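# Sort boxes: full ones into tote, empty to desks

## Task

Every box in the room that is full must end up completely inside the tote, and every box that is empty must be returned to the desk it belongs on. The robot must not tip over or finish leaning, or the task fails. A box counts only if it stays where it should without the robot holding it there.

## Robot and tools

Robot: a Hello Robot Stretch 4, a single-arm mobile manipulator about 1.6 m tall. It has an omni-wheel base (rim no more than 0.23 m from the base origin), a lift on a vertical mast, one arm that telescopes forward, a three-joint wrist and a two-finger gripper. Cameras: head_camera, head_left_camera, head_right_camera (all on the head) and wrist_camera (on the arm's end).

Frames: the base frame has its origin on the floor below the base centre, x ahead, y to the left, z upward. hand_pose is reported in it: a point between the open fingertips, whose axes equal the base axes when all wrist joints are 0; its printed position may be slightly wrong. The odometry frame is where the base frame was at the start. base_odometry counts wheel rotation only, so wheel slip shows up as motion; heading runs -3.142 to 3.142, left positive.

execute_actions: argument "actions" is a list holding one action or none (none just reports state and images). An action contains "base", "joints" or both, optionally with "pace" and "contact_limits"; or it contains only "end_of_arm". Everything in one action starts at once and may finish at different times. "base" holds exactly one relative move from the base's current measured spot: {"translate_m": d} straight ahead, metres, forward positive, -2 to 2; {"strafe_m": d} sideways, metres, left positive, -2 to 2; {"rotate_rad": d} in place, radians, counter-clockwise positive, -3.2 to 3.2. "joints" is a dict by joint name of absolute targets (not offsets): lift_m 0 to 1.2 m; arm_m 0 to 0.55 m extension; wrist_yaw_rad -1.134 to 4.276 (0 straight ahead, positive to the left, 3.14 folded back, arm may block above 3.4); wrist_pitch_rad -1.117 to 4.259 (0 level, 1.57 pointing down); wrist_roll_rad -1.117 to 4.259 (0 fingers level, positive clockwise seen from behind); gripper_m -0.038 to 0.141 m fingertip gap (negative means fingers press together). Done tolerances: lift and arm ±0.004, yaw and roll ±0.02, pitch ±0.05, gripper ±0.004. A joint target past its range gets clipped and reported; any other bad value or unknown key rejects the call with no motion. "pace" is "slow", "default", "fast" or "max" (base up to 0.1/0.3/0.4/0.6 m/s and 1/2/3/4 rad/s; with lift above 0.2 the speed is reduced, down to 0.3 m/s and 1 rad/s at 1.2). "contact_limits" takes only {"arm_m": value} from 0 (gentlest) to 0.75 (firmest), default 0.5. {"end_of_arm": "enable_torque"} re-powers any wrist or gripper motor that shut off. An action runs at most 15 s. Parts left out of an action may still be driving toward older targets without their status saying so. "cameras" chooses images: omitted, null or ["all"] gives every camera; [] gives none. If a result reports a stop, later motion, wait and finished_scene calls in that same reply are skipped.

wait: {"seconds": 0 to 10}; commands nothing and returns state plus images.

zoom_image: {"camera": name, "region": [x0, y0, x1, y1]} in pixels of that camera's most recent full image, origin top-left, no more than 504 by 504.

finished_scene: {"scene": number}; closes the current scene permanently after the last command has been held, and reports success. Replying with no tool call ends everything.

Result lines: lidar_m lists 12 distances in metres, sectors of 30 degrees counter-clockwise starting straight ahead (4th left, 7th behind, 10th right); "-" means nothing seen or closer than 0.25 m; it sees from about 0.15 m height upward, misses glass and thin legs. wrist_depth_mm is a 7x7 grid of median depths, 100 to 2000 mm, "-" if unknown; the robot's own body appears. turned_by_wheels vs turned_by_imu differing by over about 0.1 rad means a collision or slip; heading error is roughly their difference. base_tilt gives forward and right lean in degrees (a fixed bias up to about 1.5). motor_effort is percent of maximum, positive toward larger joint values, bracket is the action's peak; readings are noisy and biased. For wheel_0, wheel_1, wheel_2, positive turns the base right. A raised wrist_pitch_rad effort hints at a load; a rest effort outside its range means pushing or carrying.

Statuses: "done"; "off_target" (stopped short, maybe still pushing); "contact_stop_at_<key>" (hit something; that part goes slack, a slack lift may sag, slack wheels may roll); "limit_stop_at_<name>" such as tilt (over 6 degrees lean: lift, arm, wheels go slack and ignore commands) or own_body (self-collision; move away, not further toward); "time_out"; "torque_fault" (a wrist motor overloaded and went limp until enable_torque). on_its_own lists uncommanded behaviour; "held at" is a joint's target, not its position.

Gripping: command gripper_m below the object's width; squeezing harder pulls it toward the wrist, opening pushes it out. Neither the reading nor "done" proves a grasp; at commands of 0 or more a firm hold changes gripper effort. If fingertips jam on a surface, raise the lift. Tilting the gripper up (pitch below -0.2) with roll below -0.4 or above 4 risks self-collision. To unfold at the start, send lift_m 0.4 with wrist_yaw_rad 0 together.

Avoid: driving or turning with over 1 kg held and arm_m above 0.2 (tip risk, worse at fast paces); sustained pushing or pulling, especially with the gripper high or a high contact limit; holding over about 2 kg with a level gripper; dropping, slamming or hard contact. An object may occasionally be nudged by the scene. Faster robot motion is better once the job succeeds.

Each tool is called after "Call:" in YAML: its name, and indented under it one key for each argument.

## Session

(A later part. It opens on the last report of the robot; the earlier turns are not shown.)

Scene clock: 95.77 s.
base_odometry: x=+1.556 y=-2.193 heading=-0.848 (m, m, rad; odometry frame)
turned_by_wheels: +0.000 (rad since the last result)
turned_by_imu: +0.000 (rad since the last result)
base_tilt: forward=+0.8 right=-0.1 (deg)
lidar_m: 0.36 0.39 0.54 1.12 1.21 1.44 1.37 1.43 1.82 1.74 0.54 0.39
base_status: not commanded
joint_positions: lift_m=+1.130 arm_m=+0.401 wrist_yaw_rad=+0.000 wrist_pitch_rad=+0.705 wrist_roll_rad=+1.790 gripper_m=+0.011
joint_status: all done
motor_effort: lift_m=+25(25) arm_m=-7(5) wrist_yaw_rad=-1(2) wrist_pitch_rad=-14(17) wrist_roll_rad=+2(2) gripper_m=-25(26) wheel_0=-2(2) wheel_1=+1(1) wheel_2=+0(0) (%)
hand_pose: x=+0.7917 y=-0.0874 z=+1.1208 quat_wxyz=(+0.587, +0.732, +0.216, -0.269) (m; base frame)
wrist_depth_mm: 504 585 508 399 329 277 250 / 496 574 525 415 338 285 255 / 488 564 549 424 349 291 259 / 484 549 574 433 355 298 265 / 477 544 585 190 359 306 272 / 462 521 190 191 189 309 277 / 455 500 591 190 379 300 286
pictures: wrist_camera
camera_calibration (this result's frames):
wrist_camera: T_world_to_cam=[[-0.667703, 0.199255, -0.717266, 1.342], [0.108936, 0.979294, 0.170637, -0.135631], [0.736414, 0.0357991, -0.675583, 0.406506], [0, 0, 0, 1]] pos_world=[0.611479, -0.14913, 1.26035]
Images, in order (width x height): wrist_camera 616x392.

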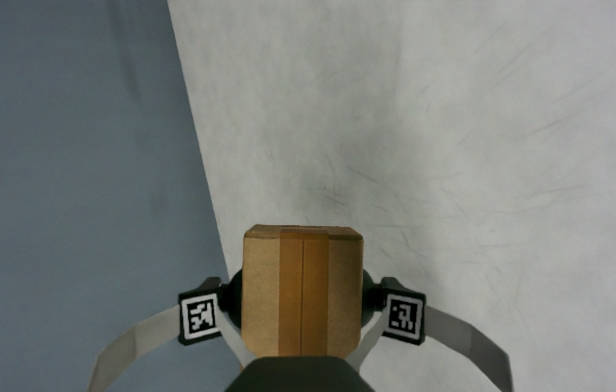

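Call:
execute_actions:
  actions:
    - {"base":{"strafe_m":-1.35},"joints":{"arm_m":0.2,"wrist_roll_rad":1.39}}
  cameras: []

Call:
execute_actions:
  actions:
    - {"joints":{"wrist_pitch_rad":1.57,"arm_m":0.395,"lift_m":0.3}}
  cameras: ["wrist_camera"]

Scene clock: 103.43 s.
base_odometry: x=+0.544 y=-3.086 heading=-0.848 (m, m, rad; odometry frame)
turned_by_wheels: +0.000 (rad since the last result)
turned_by_imu: +0.006 (rad since the last result)
base_tilt: forward=+0.6 right=+0.0 (deg)
lidar_m: 0.44 0.75 0.64 1.52 1.94 1.45 1.79 0.61 0.43 0.41 0.42 0.50
base_status: done
joint_positions: lift_m=+1.130 arm_m=+0.201 wrist_yaw_rad=+0.000 wrist_pitch_rad=+0.705 wrist_roll_rad=+1.390 gripper_m=+0.011
joint_status: all done
motor_effort: lift_m=+24(25) arm_m=-7(8) wrist_yaw_rad=+0(2) wrist_pitch_rad=-15(16) wrist_roll_rad=+0(5) gripper_m=-23(24) wheel_0=-1(12) wheel_1=-2(10) wheel_2=+0(0) (%)
hand_pose: x=+0.5917 y=-0.0874 z=+1.1208 quat_wxyz=(+0.721, +0.601, +0.265, -0.221) (m; base frame)
wrist_depth_mm: 609 691 788 778 699 647 597 / 615 699 831 991 1042 917 798 / 627 715 854 1025 1281 1229 1060 / 634 741 878 1060 1336 1229 1078 / 647 750 854 190 1366 1205 1042 / 661 750 190 191 189 1182 1008 / 676 732 878 190 1336 1098 1042
pictures: none
No camera images: the call's "cameras" was empty. Leave "cameras" out to get every camera's image.

Scene clock: 107.47 s.
base_odometry: x=+0.544 y=-3.086 heading=-0.848 (m, m, rad; odometry frame)
turned_by_wheels: +0.000 (rad since the last result)
turned_by_imu: -0.001 (rad since the last result)
base_tilt: forward=+0.7 right=-0.1 (deg)
lidar_m: 0.45 0.73 0.62 1.55 1.98 1.46 1.78 0.60 0.41 0.41 0.42 0.47
base_status: not commanded
joint_positions: lift_m=+0.300 arm_m=+0.394 wrist_yaw_rad=+0.000 wrist_pitch_rad=+1.570 wrist_roll_rad=+1.390 gripper_m=+0.011
joint_status: all done
motor_effort: lift_m=+19(20) arm_m=+7(5) wrist_yaw_rad=-2(0) wrist_pitch_rad=+1(12) wrist_roll_rad=+1(1) gripper_m=-23(24) wheel_0=-1(1) wheel_1=-2(2) wheel_2=+0(0) (%)
hand_pose: x=+0.5651 y=-0.0874 z=+0.1898 quat_wxyz=(+0.543, +0.453, +0.543, -0.453) (m; base frame)
wrist_depth_mm: 397 399 402 407 415 418 424 / 399 402 402 404 413 418 430 / 394 300 314 329 340 421 427 / 314 397 402 410 362 421 421 / 309 377 355 190 324 421 427 / 307 373 189 190 192 421 430 / 303 287 300 190 297 421 430
pictures: wrist_camera
camera_calibration (this result's frames):
wrist_camera: T_world_to_cam=[[-0.979424, -0.197338, 0.0422562, 0.520212], [-0.196299, 0.980158, 0.0274976, 0.247632], [-0.0468441, 0.018637, -0.998728, 0.446926], [0, 0, 0, 1]] pos_world=[0.579055, -0.148391, 0.417566]
Images, in order (width x height): wrist_camera 616x392.

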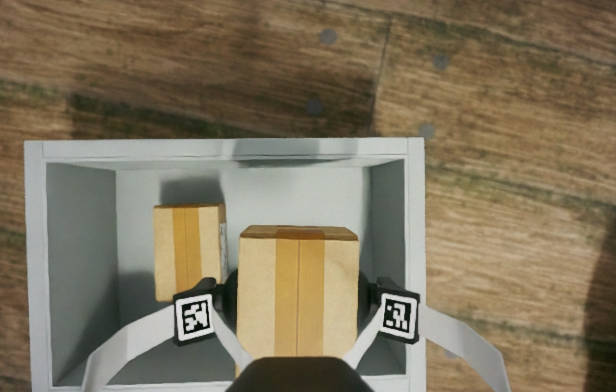

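Call:
execute_actions:
  actions:
    - {"joints":{"arm_m":0.39,"lift_m":0.15},"pace":"slow"}
  cameras: ["wrist_camera"]

Call:
execute_actions:
  actions:
    - {"joints":{"gripper_m":0.07}}
  cameras: ["wrist_camera"]

Call:
execute_actions:
  actions:
    - {"joints":{"lift_m":1.2},"pace":"fast"}
  cameras: ["wrist_camera"]

Call:
execute_actions:
  actions:
    - {"base":{"strafe_m":1.85},"joints":{"gripper_m":0.13,"wrist_roll_rad":0},"pace":"fast"}
  cameras: ["wrist_camera","head_right_camera"]

Scene clock: 114.00 s.
base_odometry: x=+0.544 y=-3.086 heading=-0.848 (m, m, rad; odometry frame)
turned_by_wheels: +0.000 (rad since the last result)
turned_by_imu: -0.001 (rad since the last result)
base_tilt: forward=+0.7 right=-0.2 (deg)
lidar_m: 0.60 0.72 0.65 1.56 1.96 1.46 1.80 0.61 0.43 0.39 0.43 0.49
base_status: not commanded
joint_positions: lift_m=+0.150 arm_m=+0.391 wrist_yaw_rad=+0.000 wrist_pitch_rad=+1.570 wrist_roll_rad=+1.390 gripper_m=+0.011
joint_status: all done
motor_effort: lift_m=+18(19) arm_m=-7(7) wrist_yaw_rad=-1(2) wrist_pitch_rad=+1(2) wrist_roll_rad=+1(1) gripper_m=-23(25) wheel_0=-1(1) wheel_1=-2(2) wheel_2=+0(0) (%)
hand_pose: x=+0.5624 y=-0.0874 z=+0.0399 quat_wxyz=(+0.543, +0.453, +0.543, -0.453) (m; base frame)
wrist_depth_mm: 252 254 258 259 264 266 268 / 137 139 140 142 144 146 271 / 170 176 180 186 190 157 271 / 249 252 256 258 262 170 271 / 244 204 256 190 264 171 273 / 243 204 189 190 193 163 273 / 250 206 256 190 262 152 272
pictures: wrist_camera
camera_calibration (this result's frames):
wrist_camera: T_world_to_cam=[[-0.979418, -0.197337, 0.0423978, 0.523933], [-0.196295, 0.980158, 0.027526, 0.25123], [-0.0469885, 0.018637, -0.998722, 0.297105], [0, 0, 0, 1]] pos_world=[0.576426, -0.148391, 0.267597]
Images, in order (width x height): wrist_camera 616x392.

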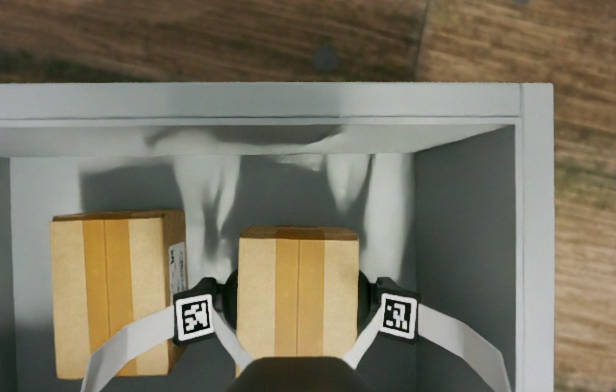

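Scene clock: 115.40 s.
base_odometry: x=+0.544 y=-3.086 heading=-0.848 (m, m, rad; odometry frame)
turned_by_wheels: +0.000 (rad since the last result)
turned_by_imu: +0.000 (rad since the last result)
base_tilt: forward=+0.7 right=-0.3 (deg)
lidar_m: 0.56 0.74 0.64 1.56 1.96 1.47 1.80 0.61 0.43 0.40 0.43 0.51
base_status: not commanded
joint_positions: lift_m=+0.150 arm_m=+0.391 wrist_yaw_rad=+0.000 wrist_pitch_rad=+1.570 wrist_roll_rad=+1.390 gripper_m=+0.070
joint_status: all done
motor_effort: lift_m=+18(18) arm_m=-7(7) wrist_yaw_rad=-2(1) wrist_pitch_rad=+0(2) wrist_roll_rad=+1(1) gripper_m=-3(28) wheel_0=-1(1) wheel_1=-2(2) wheel_2=+0(0) (%)
hand_pose: x=+0.5624 y=-0.0874 z=+0.0399 quat_wxyz=(+0.543, +0.453, +0.543, -0.453) (m; base frame)
wrist_depth_mm: 254 255 258 262 264 267 270 / 251 140 141 143 145 147 272 / 168 174 179 183 187 155 272 / 251 254 257 259 260 171 273 / 243 206 242 211 263 171 272 / 242 206 195 210 198 173 271 / 251 206 258 144 264 152 272
pictures: wrist_camera
camera_calibration (this result's frames):
wrist_camera: T_world_to_cam=[[-0.979418, -0.197336, 0.0424082, 0.523916], [-0.196294, 0.980159, 0.0275281, 0.251226], [-0.0469991, 0.018637, -0.998721, 0.29711], [0, 0, 0, 1]] pos_world=[0.576411, -0.148391, 0.267596]
Images, in order (width x height): wrist_camera 616x392.

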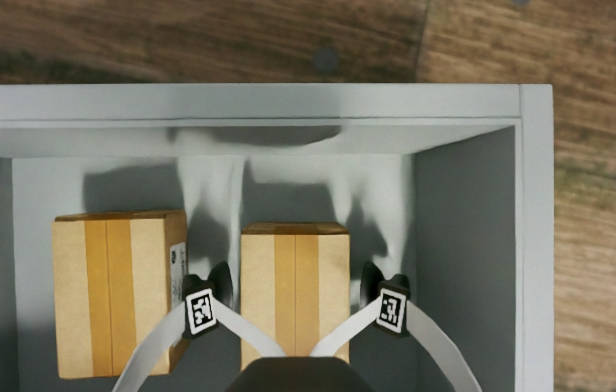

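Scene clock: 119.10 s.
base_odometry: x=+0.544 y=-3.086 heading=-0.848 (m, m, rad; odometry frame)
turned_by_wheels: +0.000 (rad since the last result)
turned_by_imu: -0.001 (rad since the last result)
base_tilt: forward=+0.6 right=+0.0 (deg)
lidar_m: 0.45 0.73 0.66 1.58 1.96 1.44 1.82 0.61 0.43 0.41 0.41 0.48
base_status: not commanded
joint_positions: lift_m=+1.200 arm_m=+0.391 wrist_yaw_rad=+0.000 wrist_pitch_rad=+1.570 wrist_roll_rad=+1.390 gripper_m=+0.070
joint_status: all done
motor_effort: lift_m=+23(23) arm_m=-7(7) wrist_yaw_rad=-1(2) wrist_pitch_rad=+2(1) wrist_roll_rad=+0(2) gripper_m=-3(6) wheel_0=-1(1) wheel_1=-2(2) wheel_2=+0(0) (%)
hand_pose: x=+0.5624 y=-0.0874 z=+1.0895 quat_wxyz=(+0.543, +0.453, +0.543, -0.453) (m; base frame)
wrist_depth_mm: 854 960 854 768 683 621 500 / 904 1229 1308 1160 976 854 768 / 946 1281 1281 1281 1308 1281 1205 / 976 1281 1281 1308 1308 1336 1336 / 1008 1255 1308 1308 1160 1118 1366 / 1078 1255 195 1308 197 1138 1397 / 1138 1308 1308 144 1336 1366 1366
pictures: wrist_camera
camera_calibration (this result's frames):
wrist_camera: T_world_to_cam=[[-0.979418, -0.197336, 0.0424081, 0.479396], [-0.196293, 0.980159, 0.027528, 0.22233], [-0.046999, 0.018637, -0.998721, 1.34542], [0, 0, 0, 1]] pos_world=[0.576404, -0.148391, 1.31725]
Images, in order (width x height): wrist_camera 616x392.

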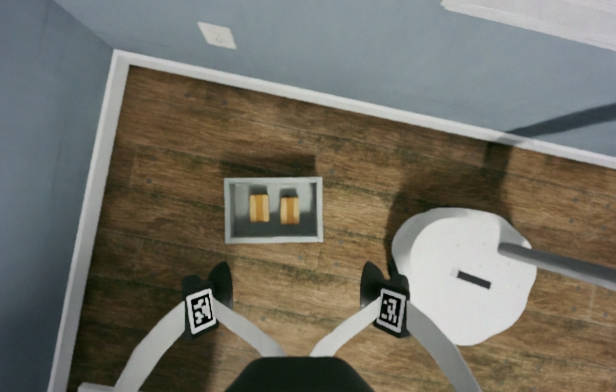

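Scene clock: 126.60 s.
base_odometry: x=+1.930 y=-1.862 heading=-0.848 (m, m, rad; odometry frame)
turned_by_wheels: +0.000 (rad since the last result)
turned_by_imu: -0.010 (rad since the last result)
base_tilt: forward=+0.7 right=-0.1 (deg)
lidar_m: 0.34 0.38 0.66 0.61 0.67 0.95 1.38 1.44 2.38 2.26 0.53 0.39
base_status: done
joint_positions: lift_m=+1.200 arm_m=+0.391 wrist_yaw_rad=+0.000 wrist_pitch_rad=+1.570 wrist_roll_rad=+0.000 gripper_m=+0.130
joint_status: all done
motor_effort: lift_m=+22(23) arm_m=-7(7) wrist_yaw_rad=-1(1) wrist_pitch_rad=+1(1) wrist_roll_rad=+2(7) gripper_m=-2(4) wheel_0=-1(10) wheel_1=+1(15) wheel_2=+0(1) (%)
hand_pose: x=+0.5623 y=-0.0874 z=+1.0896 quat_wxyz=(+0.707, +0.000, +0.707, +0.000) (m; base frame)
wrist_depth_mm: 345 353 355 357 362 362 366 / 349 351 357 359 359 364 366 / 351 355 355 362 364 364 368 / 355 357 359 310 362 366 368 / 355 355 359 312 366 370 370 / 351 213 362 366 221 370 370 / 357 359 359 149 368 370 375
pictures: head_right_camera, wrist_camera
camera_calibration (this result's frames):
wrist_camera: T_world_to_cam=[[0.0177504, -0.998903, 0.0433268, -0.152455], [-0.9995, -0.0165935, 0.0269169, 0.587498], [-0.0261684, -0.0437829, -0.998698, 1.32827], [0, 0, 0, 1]] pos_world=[0.624669, -0.0843833, 1.31733]
Images, in order (width x height): head_right_camera 420x672, wrist_camera 616x392.

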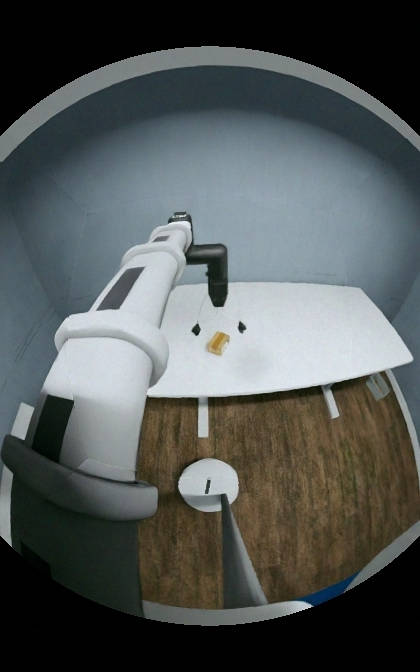

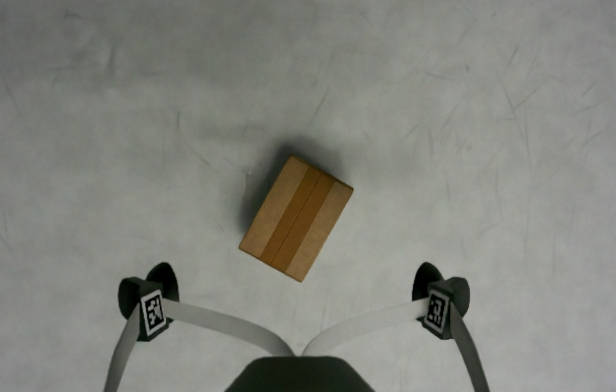

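Call:
execute_actions:
  actions:
    - {"joints":{"arm_m":0.427,"wrist_roll_rad":0.5,"lift_m":1.15}}
  cameras: []

Call:
execute_actions:
  actions:
    - {"joints":{"lift_m":1.092},"pace":"slow"}
  cameras: ["wrist_camera"]

Call:
execute_actions:
  actions:
    - {"joints":{"gripper_m":0.01}}
  cameras: []

Call:
execute_actions:
  actions:
    - {"joints":{"lift_m":1.13},"pace":"slow"}
  cameras: []

Call:
execute_actions:
  actions:
    - {"joints":{"wrist_pitch_rad":0.7}}
  cameras: ["wrist_camera"]

Scene clock: 132.23 s.
base_odometry: x=+1.930 y=-1.862 heading=-0.848 (m, m, rad; odometry frame)
turned_by_wheels: +0.000 (rad since the last result)
turned_by_imu: -0.001 (rad since the last result)
base_tilt: forward=+0.8 right=-0.1 (deg)
lidar_m: 0.35 0.36 0.66 0.63 0.67 0.94 1.39 1.44 2.40 2.27 0.54 0.36
base_status: not commanded
joint_positions: lift_m=+1.150 arm_m=+0.426 wrist_yaw_rad=+0.000 wrist_pitch_rad=+1.570 wrist_roll_rad=+0.500 gripper_m=+0.130
joint_status: all done
motor_effort: lift_m=+17(18) arm_m=+7(9) wrist_yaw_rad=-2(1) wrist_pitch_rad=+2(0) wrist_roll_rad=+3(6) gripper_m=-1(1) wheel_0=+0(0) wheel_1=+1(1) wheel_2=+0(0) (%)
hand_pose: x=+0.5969 y=-0.0874 z=+1.0400 quat_wxyz=(+0.685, +0.175, +0.685, -0.175) (m; base frame)
wrist_depth_mm: 300 303 307 310 312 314 317 / 301 304 307 310 314 314 317 / 304 303 307 312 315 317 320 / 304 306 310 310 317 317 320 / 304 307 310 263 317 322 322 / 304 211 309 264 222 320 322 / 306 307 310 149 317 320 324
pictures: none
No camera images: the call's "cameras" was empty. Leave "cameras" out to get every camera's image.

Scene clock: 133.60 s.
base_odometry: x=+1.930 y=-1.862 heading=-0.848 (m, m, rad; odometry frame)
turned_by_wheels: +0.000 (rad since the last result)
turned_by_imu: +0.000 (rad since the last result)
base_tilt: forward=+0.6 right=-0.2 (deg)
lidar_m: 0.35 0.38 0.65 0.63 0.68 0.96 1.38 1.43 2.37 1.89 0.54 0.36
base_status: not commanded
joint_positions: lift_m=+1.092 arm_m=+0.426 wrist_yaw_rad=+0.000 wrist_pitch_rad=+1.570 wrist_roll_rad=+0.500 gripper_m=+0.130
joint_status: all done
motor_effort: lift_m=+16(19) arm_m=+6(6) wrist_yaw_rad=-1(1) wrist_pitch_rad=+1(1) wrist_roll_rad=+3(3) gripper_m=-1(0) wheel_0=-1(0) wheel_1=+1(1) wheel_2=+0(0) (%)
hand_pose: x=+0.5969 y=-0.0874 z=+0.9820 quat_wxyz=(+0.685, +0.175, +0.685, -0.175) (m; base frame)
wrist_depth_mm: 244 247 250 250 254 255 259 / 245 248 250 252 256 256 259 / 246 249 251 252 254 257 259 / 247 250 251 254 255 259 262 / 247 251 252 206 257 260 263 / 250 211 205 205 222 262 263 / 250 253 254 150 260 262 265
pictures: wrist_camera
camera_calibration (this result's frames):
wrist_camera: T_world_to_cam=[[-0.462703, -0.885473, 0.04293, 0.148698], [-0.88543, 0.463988, 0.0269768, 0.598866], [-0.0438063, -0.0255293, -0.998714, 1.2339], [0, 0, 0, 1]] pos_world=[0.65311, -0.114698, 1.20978]
Images, in order (width x height): wrist_camera 616x392.

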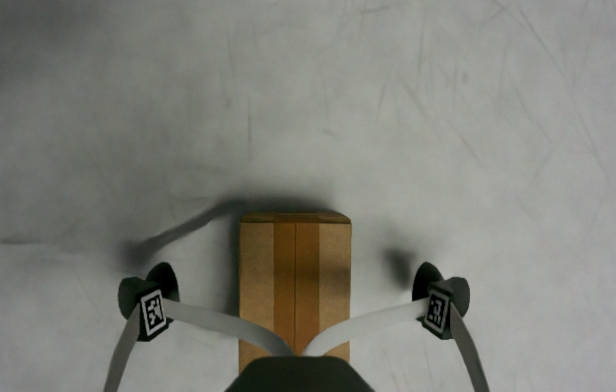

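Scene clock: 135.70 s.
base_odometry: x=+1.930 y=-1.862 heading=-0.848 (m, m, rad; odometry frame)
turned_by_wheels: +0.000 (rad since the last result)
turned_by_imu: +0.000 (rad since the last result)
base_tilt: forward=+0.6 right=-0.2 (deg)
lidar_m: 0.36 0.37 0.67 0.63 0.68 0.96 1.39 1.43 2.39 1.88 0.53 0.39
base_status: not commanded
joint_positions: lift_m=+1.092 arm_m=+0.426 wrist_yaw_rad=+0.000 wrist_pitch_rad=+1.570 wrist_roll_rad=+0.500 gripper_m=+0.010
joint_status: all done
motor_effort: lift_m=+17(16) arm_m=+7(7) wrist_yaw_rad=-1(1) wrist_pitch_rad=+2(1) wrist_roll_rad=+3(2) gripper_m=-22(26) wheel_0=-1(1) wheel_1=+1(1) wheel_2=+0(0) (%)
hand_pose: x=+0.5969 y=-0.0874 z=+0.9820 quat_wxyz=(+0.685, +0.175, +0.685, -0.175) (m; base frame)
wrist_depth_mm: 245 246 249 252 255 256 259 / 245 247 250 253 254 257 258 / 247 247 251 253 255 257 259 / 247 249 252 254 256 259 260 / 248 251 253 190 257 260 262 / 247 251 189 190 191 260 263 / 249 252 254 191 262 260 265
pictures: none
No camera images: the call's "cameras" was empty. Leave "cameras" out to get every camera's image.

Scene clock: 136.87 s.
base_odometry: x=+1.930 y=-1.862 heading=-0.848 (m, m, rad; odometry frame)
turned_by_wheels: +0.000 (rad since the last result)
turned_by_imu: +0.000 (rad since the last result)
base_tilt: forward=+0.6 right=-0.1 (deg)
lidar_m: 0.35 0.38 0.67 0.63 0.67 0.94 1.38 1.42 2.40 2.24 0.55 0.39
base_status: not commanded
joint_positions: lift_m=+1.130 arm_m=+0.426 wrist_yaw_rad=+0.000 wrist_pitch_rad=+1.570 wrist_roll_rad=+0.500 gripper_m=+0.010
joint_status: all done
motor_effort: lift_m=+23(22) arm_m=+6(6) wrist_yaw_rad=-1(1) wrist_pitch_rad=+1(1) wrist_roll_rad=+3(3) gripper_m=-26(23) wheel_0=-1(1) wheel_1=+2(1) wheel_2=+0(0) (%)
hand_pose: x=+0.5969 y=-0.0874 z=+1.0194 quat_wxyz=(+0.685, +0.175, +0.685, -0.175) (m; base frame)
wrist_depth_mm: 279 283 286 290 291 293 297 / 282 282 286 287 291 296 298 / 282 287 287 290 294 294 297 / 282 287 290 290 294 297 300 / 285 285 290 190 294 297 300 / 285 287 190 191 192 298 300 / 287 287 290 191 298 298 303
pictures: none
No camera images: the call's "cameras" was empty. Leave "cameras" out to get every camera's image.

Scene clock: 137.93 s.
base_odometry: x=+1.930 y=-1.862 heading=-0.848 (m, m, rad; odometry frame)
turned_by_wheels: +0.000 (rad since the last result)
turned_by_imu: +0.000 (rad since the last result)
base_tilt: forward=+0.9 right=-0.2 (deg)
lidar_m: 0.35 0.37 0.67 0.63 0.67 0.97 1.39 1.41 2.37 2.26 0.53 0.37
base_status: not commanded
joint_positions: lift_m=+1.130 arm_m=+0.426 wrist_yaw_rad=+0.000 wrist_pitch_rad=+0.702 wrist_roll_rad=+0.500 gripper_m=+0.010
joint_status: all done
motor_effort: lift_m=+23(24) arm_m=+6(6) wrist_yaw_rad=-1(1) wrist_pitch_rad=-5(8) wrist_roll_rad=+3(2) gripper_m=-22(24) wheel_0=+0(0) wheel_1=+1(1) wheel_2=+0(0) (%)
hand_pose: x=+0.8170 y=-0.0874 z=+1.1216 quat_wxyz=(+0.910, +0.232, +0.333, -0.085) (m; base frame)
wrist_depth_mm: 413 442 473 504 549 597 569 / 449 477 517 559 597 544 496 / 480 521 564 603 530 469 439 / 525 564 597 517 466 418 392 / 569 591 496 190 410 379 351 / 634 492 189 191 192 343 322 / 715 404 387 191 332 301 297
pictures: wrist_camera
camera_calibration (this result's frames):
wrist_camera: T_world_to_cam=[[-0.331982, -0.885425, -0.325284, 0.550709], [-0.592969, 0.464077, -0.658043, 1.31934], [0.733605, -0.0255751, -0.679095, 0.389336], [0, 0, 0, 1]] pos_world=[0.679534, -0.114707, 1.31171]
Images, in order (width x height): wrist_camera 616x392.

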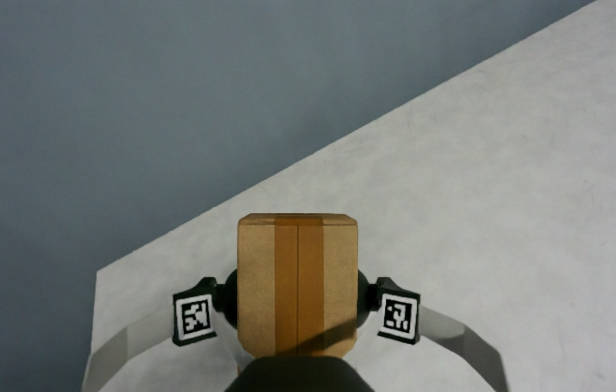

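Call:
execute_actions:
  actions:
    - {"joints":{"wrist_pitch_rad":1.57}}
  cameras: []

Call:
execute_actions:
  actions:
    - {"joints":{"lift_m":1.093},"pace":"slow"}
  cameras: []

Call:
execute_actions:
  actions:
    - {"joints":{"gripper_m":0.13}}
  cameras: []

Call:
execute_actions:
  actions:
    - {"joints":{"lift_m":1.2}}
  cameras: ["wrist_camera","head_left_camera"]

Call:
finished_scene:
  scene: 2

Scene clock: 141.57 s.
base_odometry: x=+1.930 y=-1.862 heading=-0.848 (m, m, rad; odometry frame)
turned_by_wheels: +0.000 (rad since the last result)
turned_by_imu: -0.001 (rad since the last result)
base_tilt: forward=+0.7 right=-0.3 (deg)
lidar_m: 0.34 0.38 0.66 0.64 0.67 0.95 1.38 1.42 2.39 2.25 0.55 0.38
base_status: not commanded
joint_positions: lift_m=+1.130 arm_m=+0.426 wrist_yaw_rad=+0.000 wrist_pitch_rad=+1.570 wrist_roll_rad=+0.500 gripper_m=+0.010
joint_status: all done
motor_effort: lift_m=+23(23) arm_m=+6(6) wrist_yaw_rad=-1(1) wrist_pitch_rad=+2(3) wrist_roll_rad=+2(2) gripper_m=-23(22) wheel_0=-1(1) wheel_1=+1(1) wheel_2=+0(0) (%)
hand_pose: x=+0.5971 y=-0.0874 z=+1.0194 quat_wxyz=(+0.686, +0.175, +0.685, -0.175) (m; base frame)
wrist_depth_mm: 279 283 285 289 291 294 297 / 283 283 287 289 293 293 296 / 282 285 286 290 294 296 298 / 282 286 287 290 296 296 300 / 283 286 289 190 297 298 301 / 286 289 189 190 191 300 303 / 287 287 291 190 300 300 303
pictures: none
No camera images: the call's "cameras" was empty. Leave "cameras" out to get every camera's image.

Scene clock: 142.70 s.
base_odometry: x=+1.930 y=-1.862 heading=-0.848 (m, m, rad; odometry frame)
turned_by_wheels: +0.000 (rad since the last result)
turned_by_imu: +0.000 (rad since the last result)
base_tilt: forward=+0.5 right=-0.1 (deg)
lidar_m: 0.34 0.35 0.66 0.64 0.67 0.92 1.38 1.43 2.39 1.90 0.54 0.38
base_status: not commanded
joint_positions: lift_m=+1.093 arm_m=+0.426 wrist_yaw_rad=+0.000 wrist_pitch_rad=+1.570 wrist_roll_rad=+0.500 gripper_m=+0.010
joint_status: all done
motor_effort: lift_m=+17(20) arm_m=+6(7) wrist_yaw_rad=-1(1) wrist_pitch_rad=+1(2) wrist_roll_rad=+2(2) gripper_m=-23(23) wheel_0=-1(1) wheel_1=+1(1) wheel_2=+0(0) (%)
hand_pose: x=+0.5970 y=-0.0874 z=+0.9830 quat_wxyz=(+0.685, +0.175, +0.685, -0.175) (m; base frame)
wrist_depth_mm: 245 247 251 252 255 258 259 / 247 249 252 251 255 258 260 / 249 250 252 254 257 259 262 / 249 250 252 254 257 260 262 / 249 251 254 190 258 262 265 / 249 252 189 191 191 262 265 / 250 254 255 191 260 262 265
pictures: none
No camera images: the call's "cameras" was empty. Leave "cameras" out to get every camera's image.

Scene clock: 144.80 s.
base_odometry: x=+1.930 y=-1.862 heading=-0.848 (m, m, rad; odometry frame)
turned_by_wheels: +0.000 (rad since the last result)
turned_by_imu: +0.000 (rad since the last result)
base_tilt: forward=+0.8 right=-0.1 (deg)
lidar_m: 0.35 0.37 0.66 0.63 0.66 0.96 1.38 1.42 2.37 1.90 0.54 0.39
base_status: not commanded
joint_positions: lift_m=+1.093 arm_m=+0.426 wrist_yaw_rad=+0.000 wrist_pitch_rad=+1.570 wrist_roll_rad=+0.500 gripper_m=+0.130
joint_status: all done
motor_effort: lift_m=+16(17) arm_m=+6(6) wrist_yaw_rad=-1(1) wrist_pitch_rad=+2(1) wrist_roll_rad=+3(2) gripper_m=-5(26) wheel_0=-1(1) wheel_1=+1(1) wheel_2=+0(0) (%)
hand_pose: x=+0.5970 y=-0.0874 z=+0.9830 quat_wxyz=(+0.685, +0.175, +0.685, -0.175) (m; base frame)
wrist_depth_mm: 244 248 249 253 255 256 259 / 247 249 251 254 256 257 259 / 246 249 253 254 256 259 260 / 248 250 252 254 257 260 262 / 248 252 252 206 258 260 263 / 249 213 206 206 221 260 264 / 252 253 255 149 262 263 265
pictures: none
No camera images: the call's "cameras" was empty. Leave "cameras" out to get every camera's image.

Scene clock: 146.27 s.
base_odometry: x=+1.930 y=-1.862 heading=-0.848 (m, m, rad; odometry frame)
turned_by_wheels: +0.000 (rad since the last result)
turned_by_imu: +0.000 (rad since the last result)
base_tilt: forward=+0.7 right=-0.2 (deg)
lidar_m: 0.35 0.38 0.66 0.63 0.68 0.95 1.39 1.44 2.39 2.25 0.52 0.39
base_status: not commanded
joint_positions: lift_m=+1.200 arm_m=+0.426 wrist_yaw_rad=+0.000 wrist_pitch_rad=+1.570 wrist_roll_rad=+0.500 gripper_m=+0.130
joint_status: all done
motor_effort: lift_m=+23(24) arm_m=+7(6) wrist_yaw_rad=+0(1) wrist_pitch_rad=+1(2) wrist_roll_rad=+3(1) gripper_m=+0(1) wheel_0=-1(1) wheel_1=+1(1) wheel_2=+0(0) (%)
hand_pose: x=+0.5970 y=-0.0874 z=+1.0895 quat_wxyz=(+0.685, +0.175, +0.685, -0.175) (m; base frame)
wrist_depth_mm: 347 349 353 362 359 368 368 / 347 351 355 357 362 366 366 / 349 351 357 357 366 368 368 / 351 353 359 362 364 368 368 / 349 355 359 315 366 370 373 / 353 211 357 362 222 373 375 / 357 359 359 150 368 373 1366
pictures: head_left_camera, wrist_camera
camera_calibration (this result's frames):
wrist_camera: T_world_to_cam=[[-0.462854, -0.885397, 0.0428753, 0.144278], [-0.885357, 0.464135, 0.0268724, 0.596121], [-0.0436926, -0.025522, -0.998719, 1.34118], [0, 0, 0, 1]] pos_world=[0.65316, -0.114708, 1.31726]
Images, in order (width x height): head_left_camera 420x672, wrist_camera 616x392.

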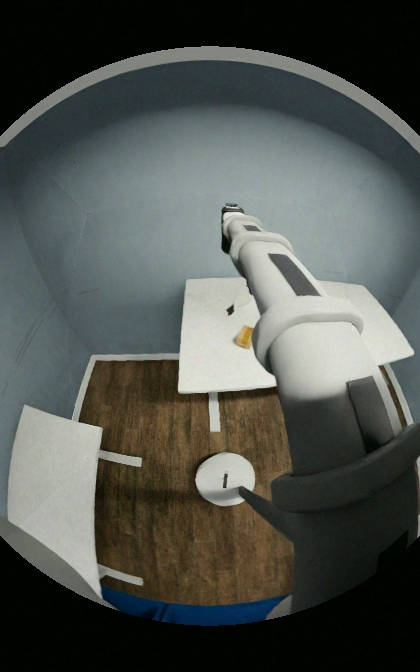

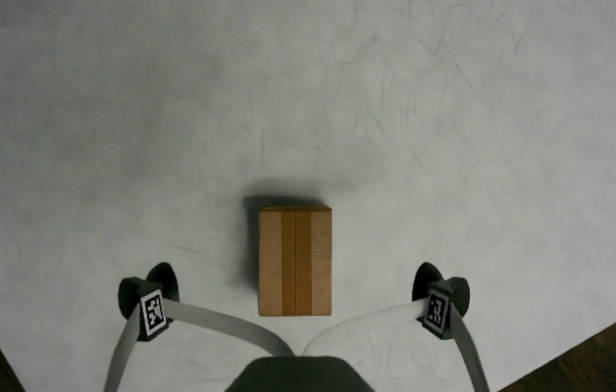

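The scene is finished: the task was done.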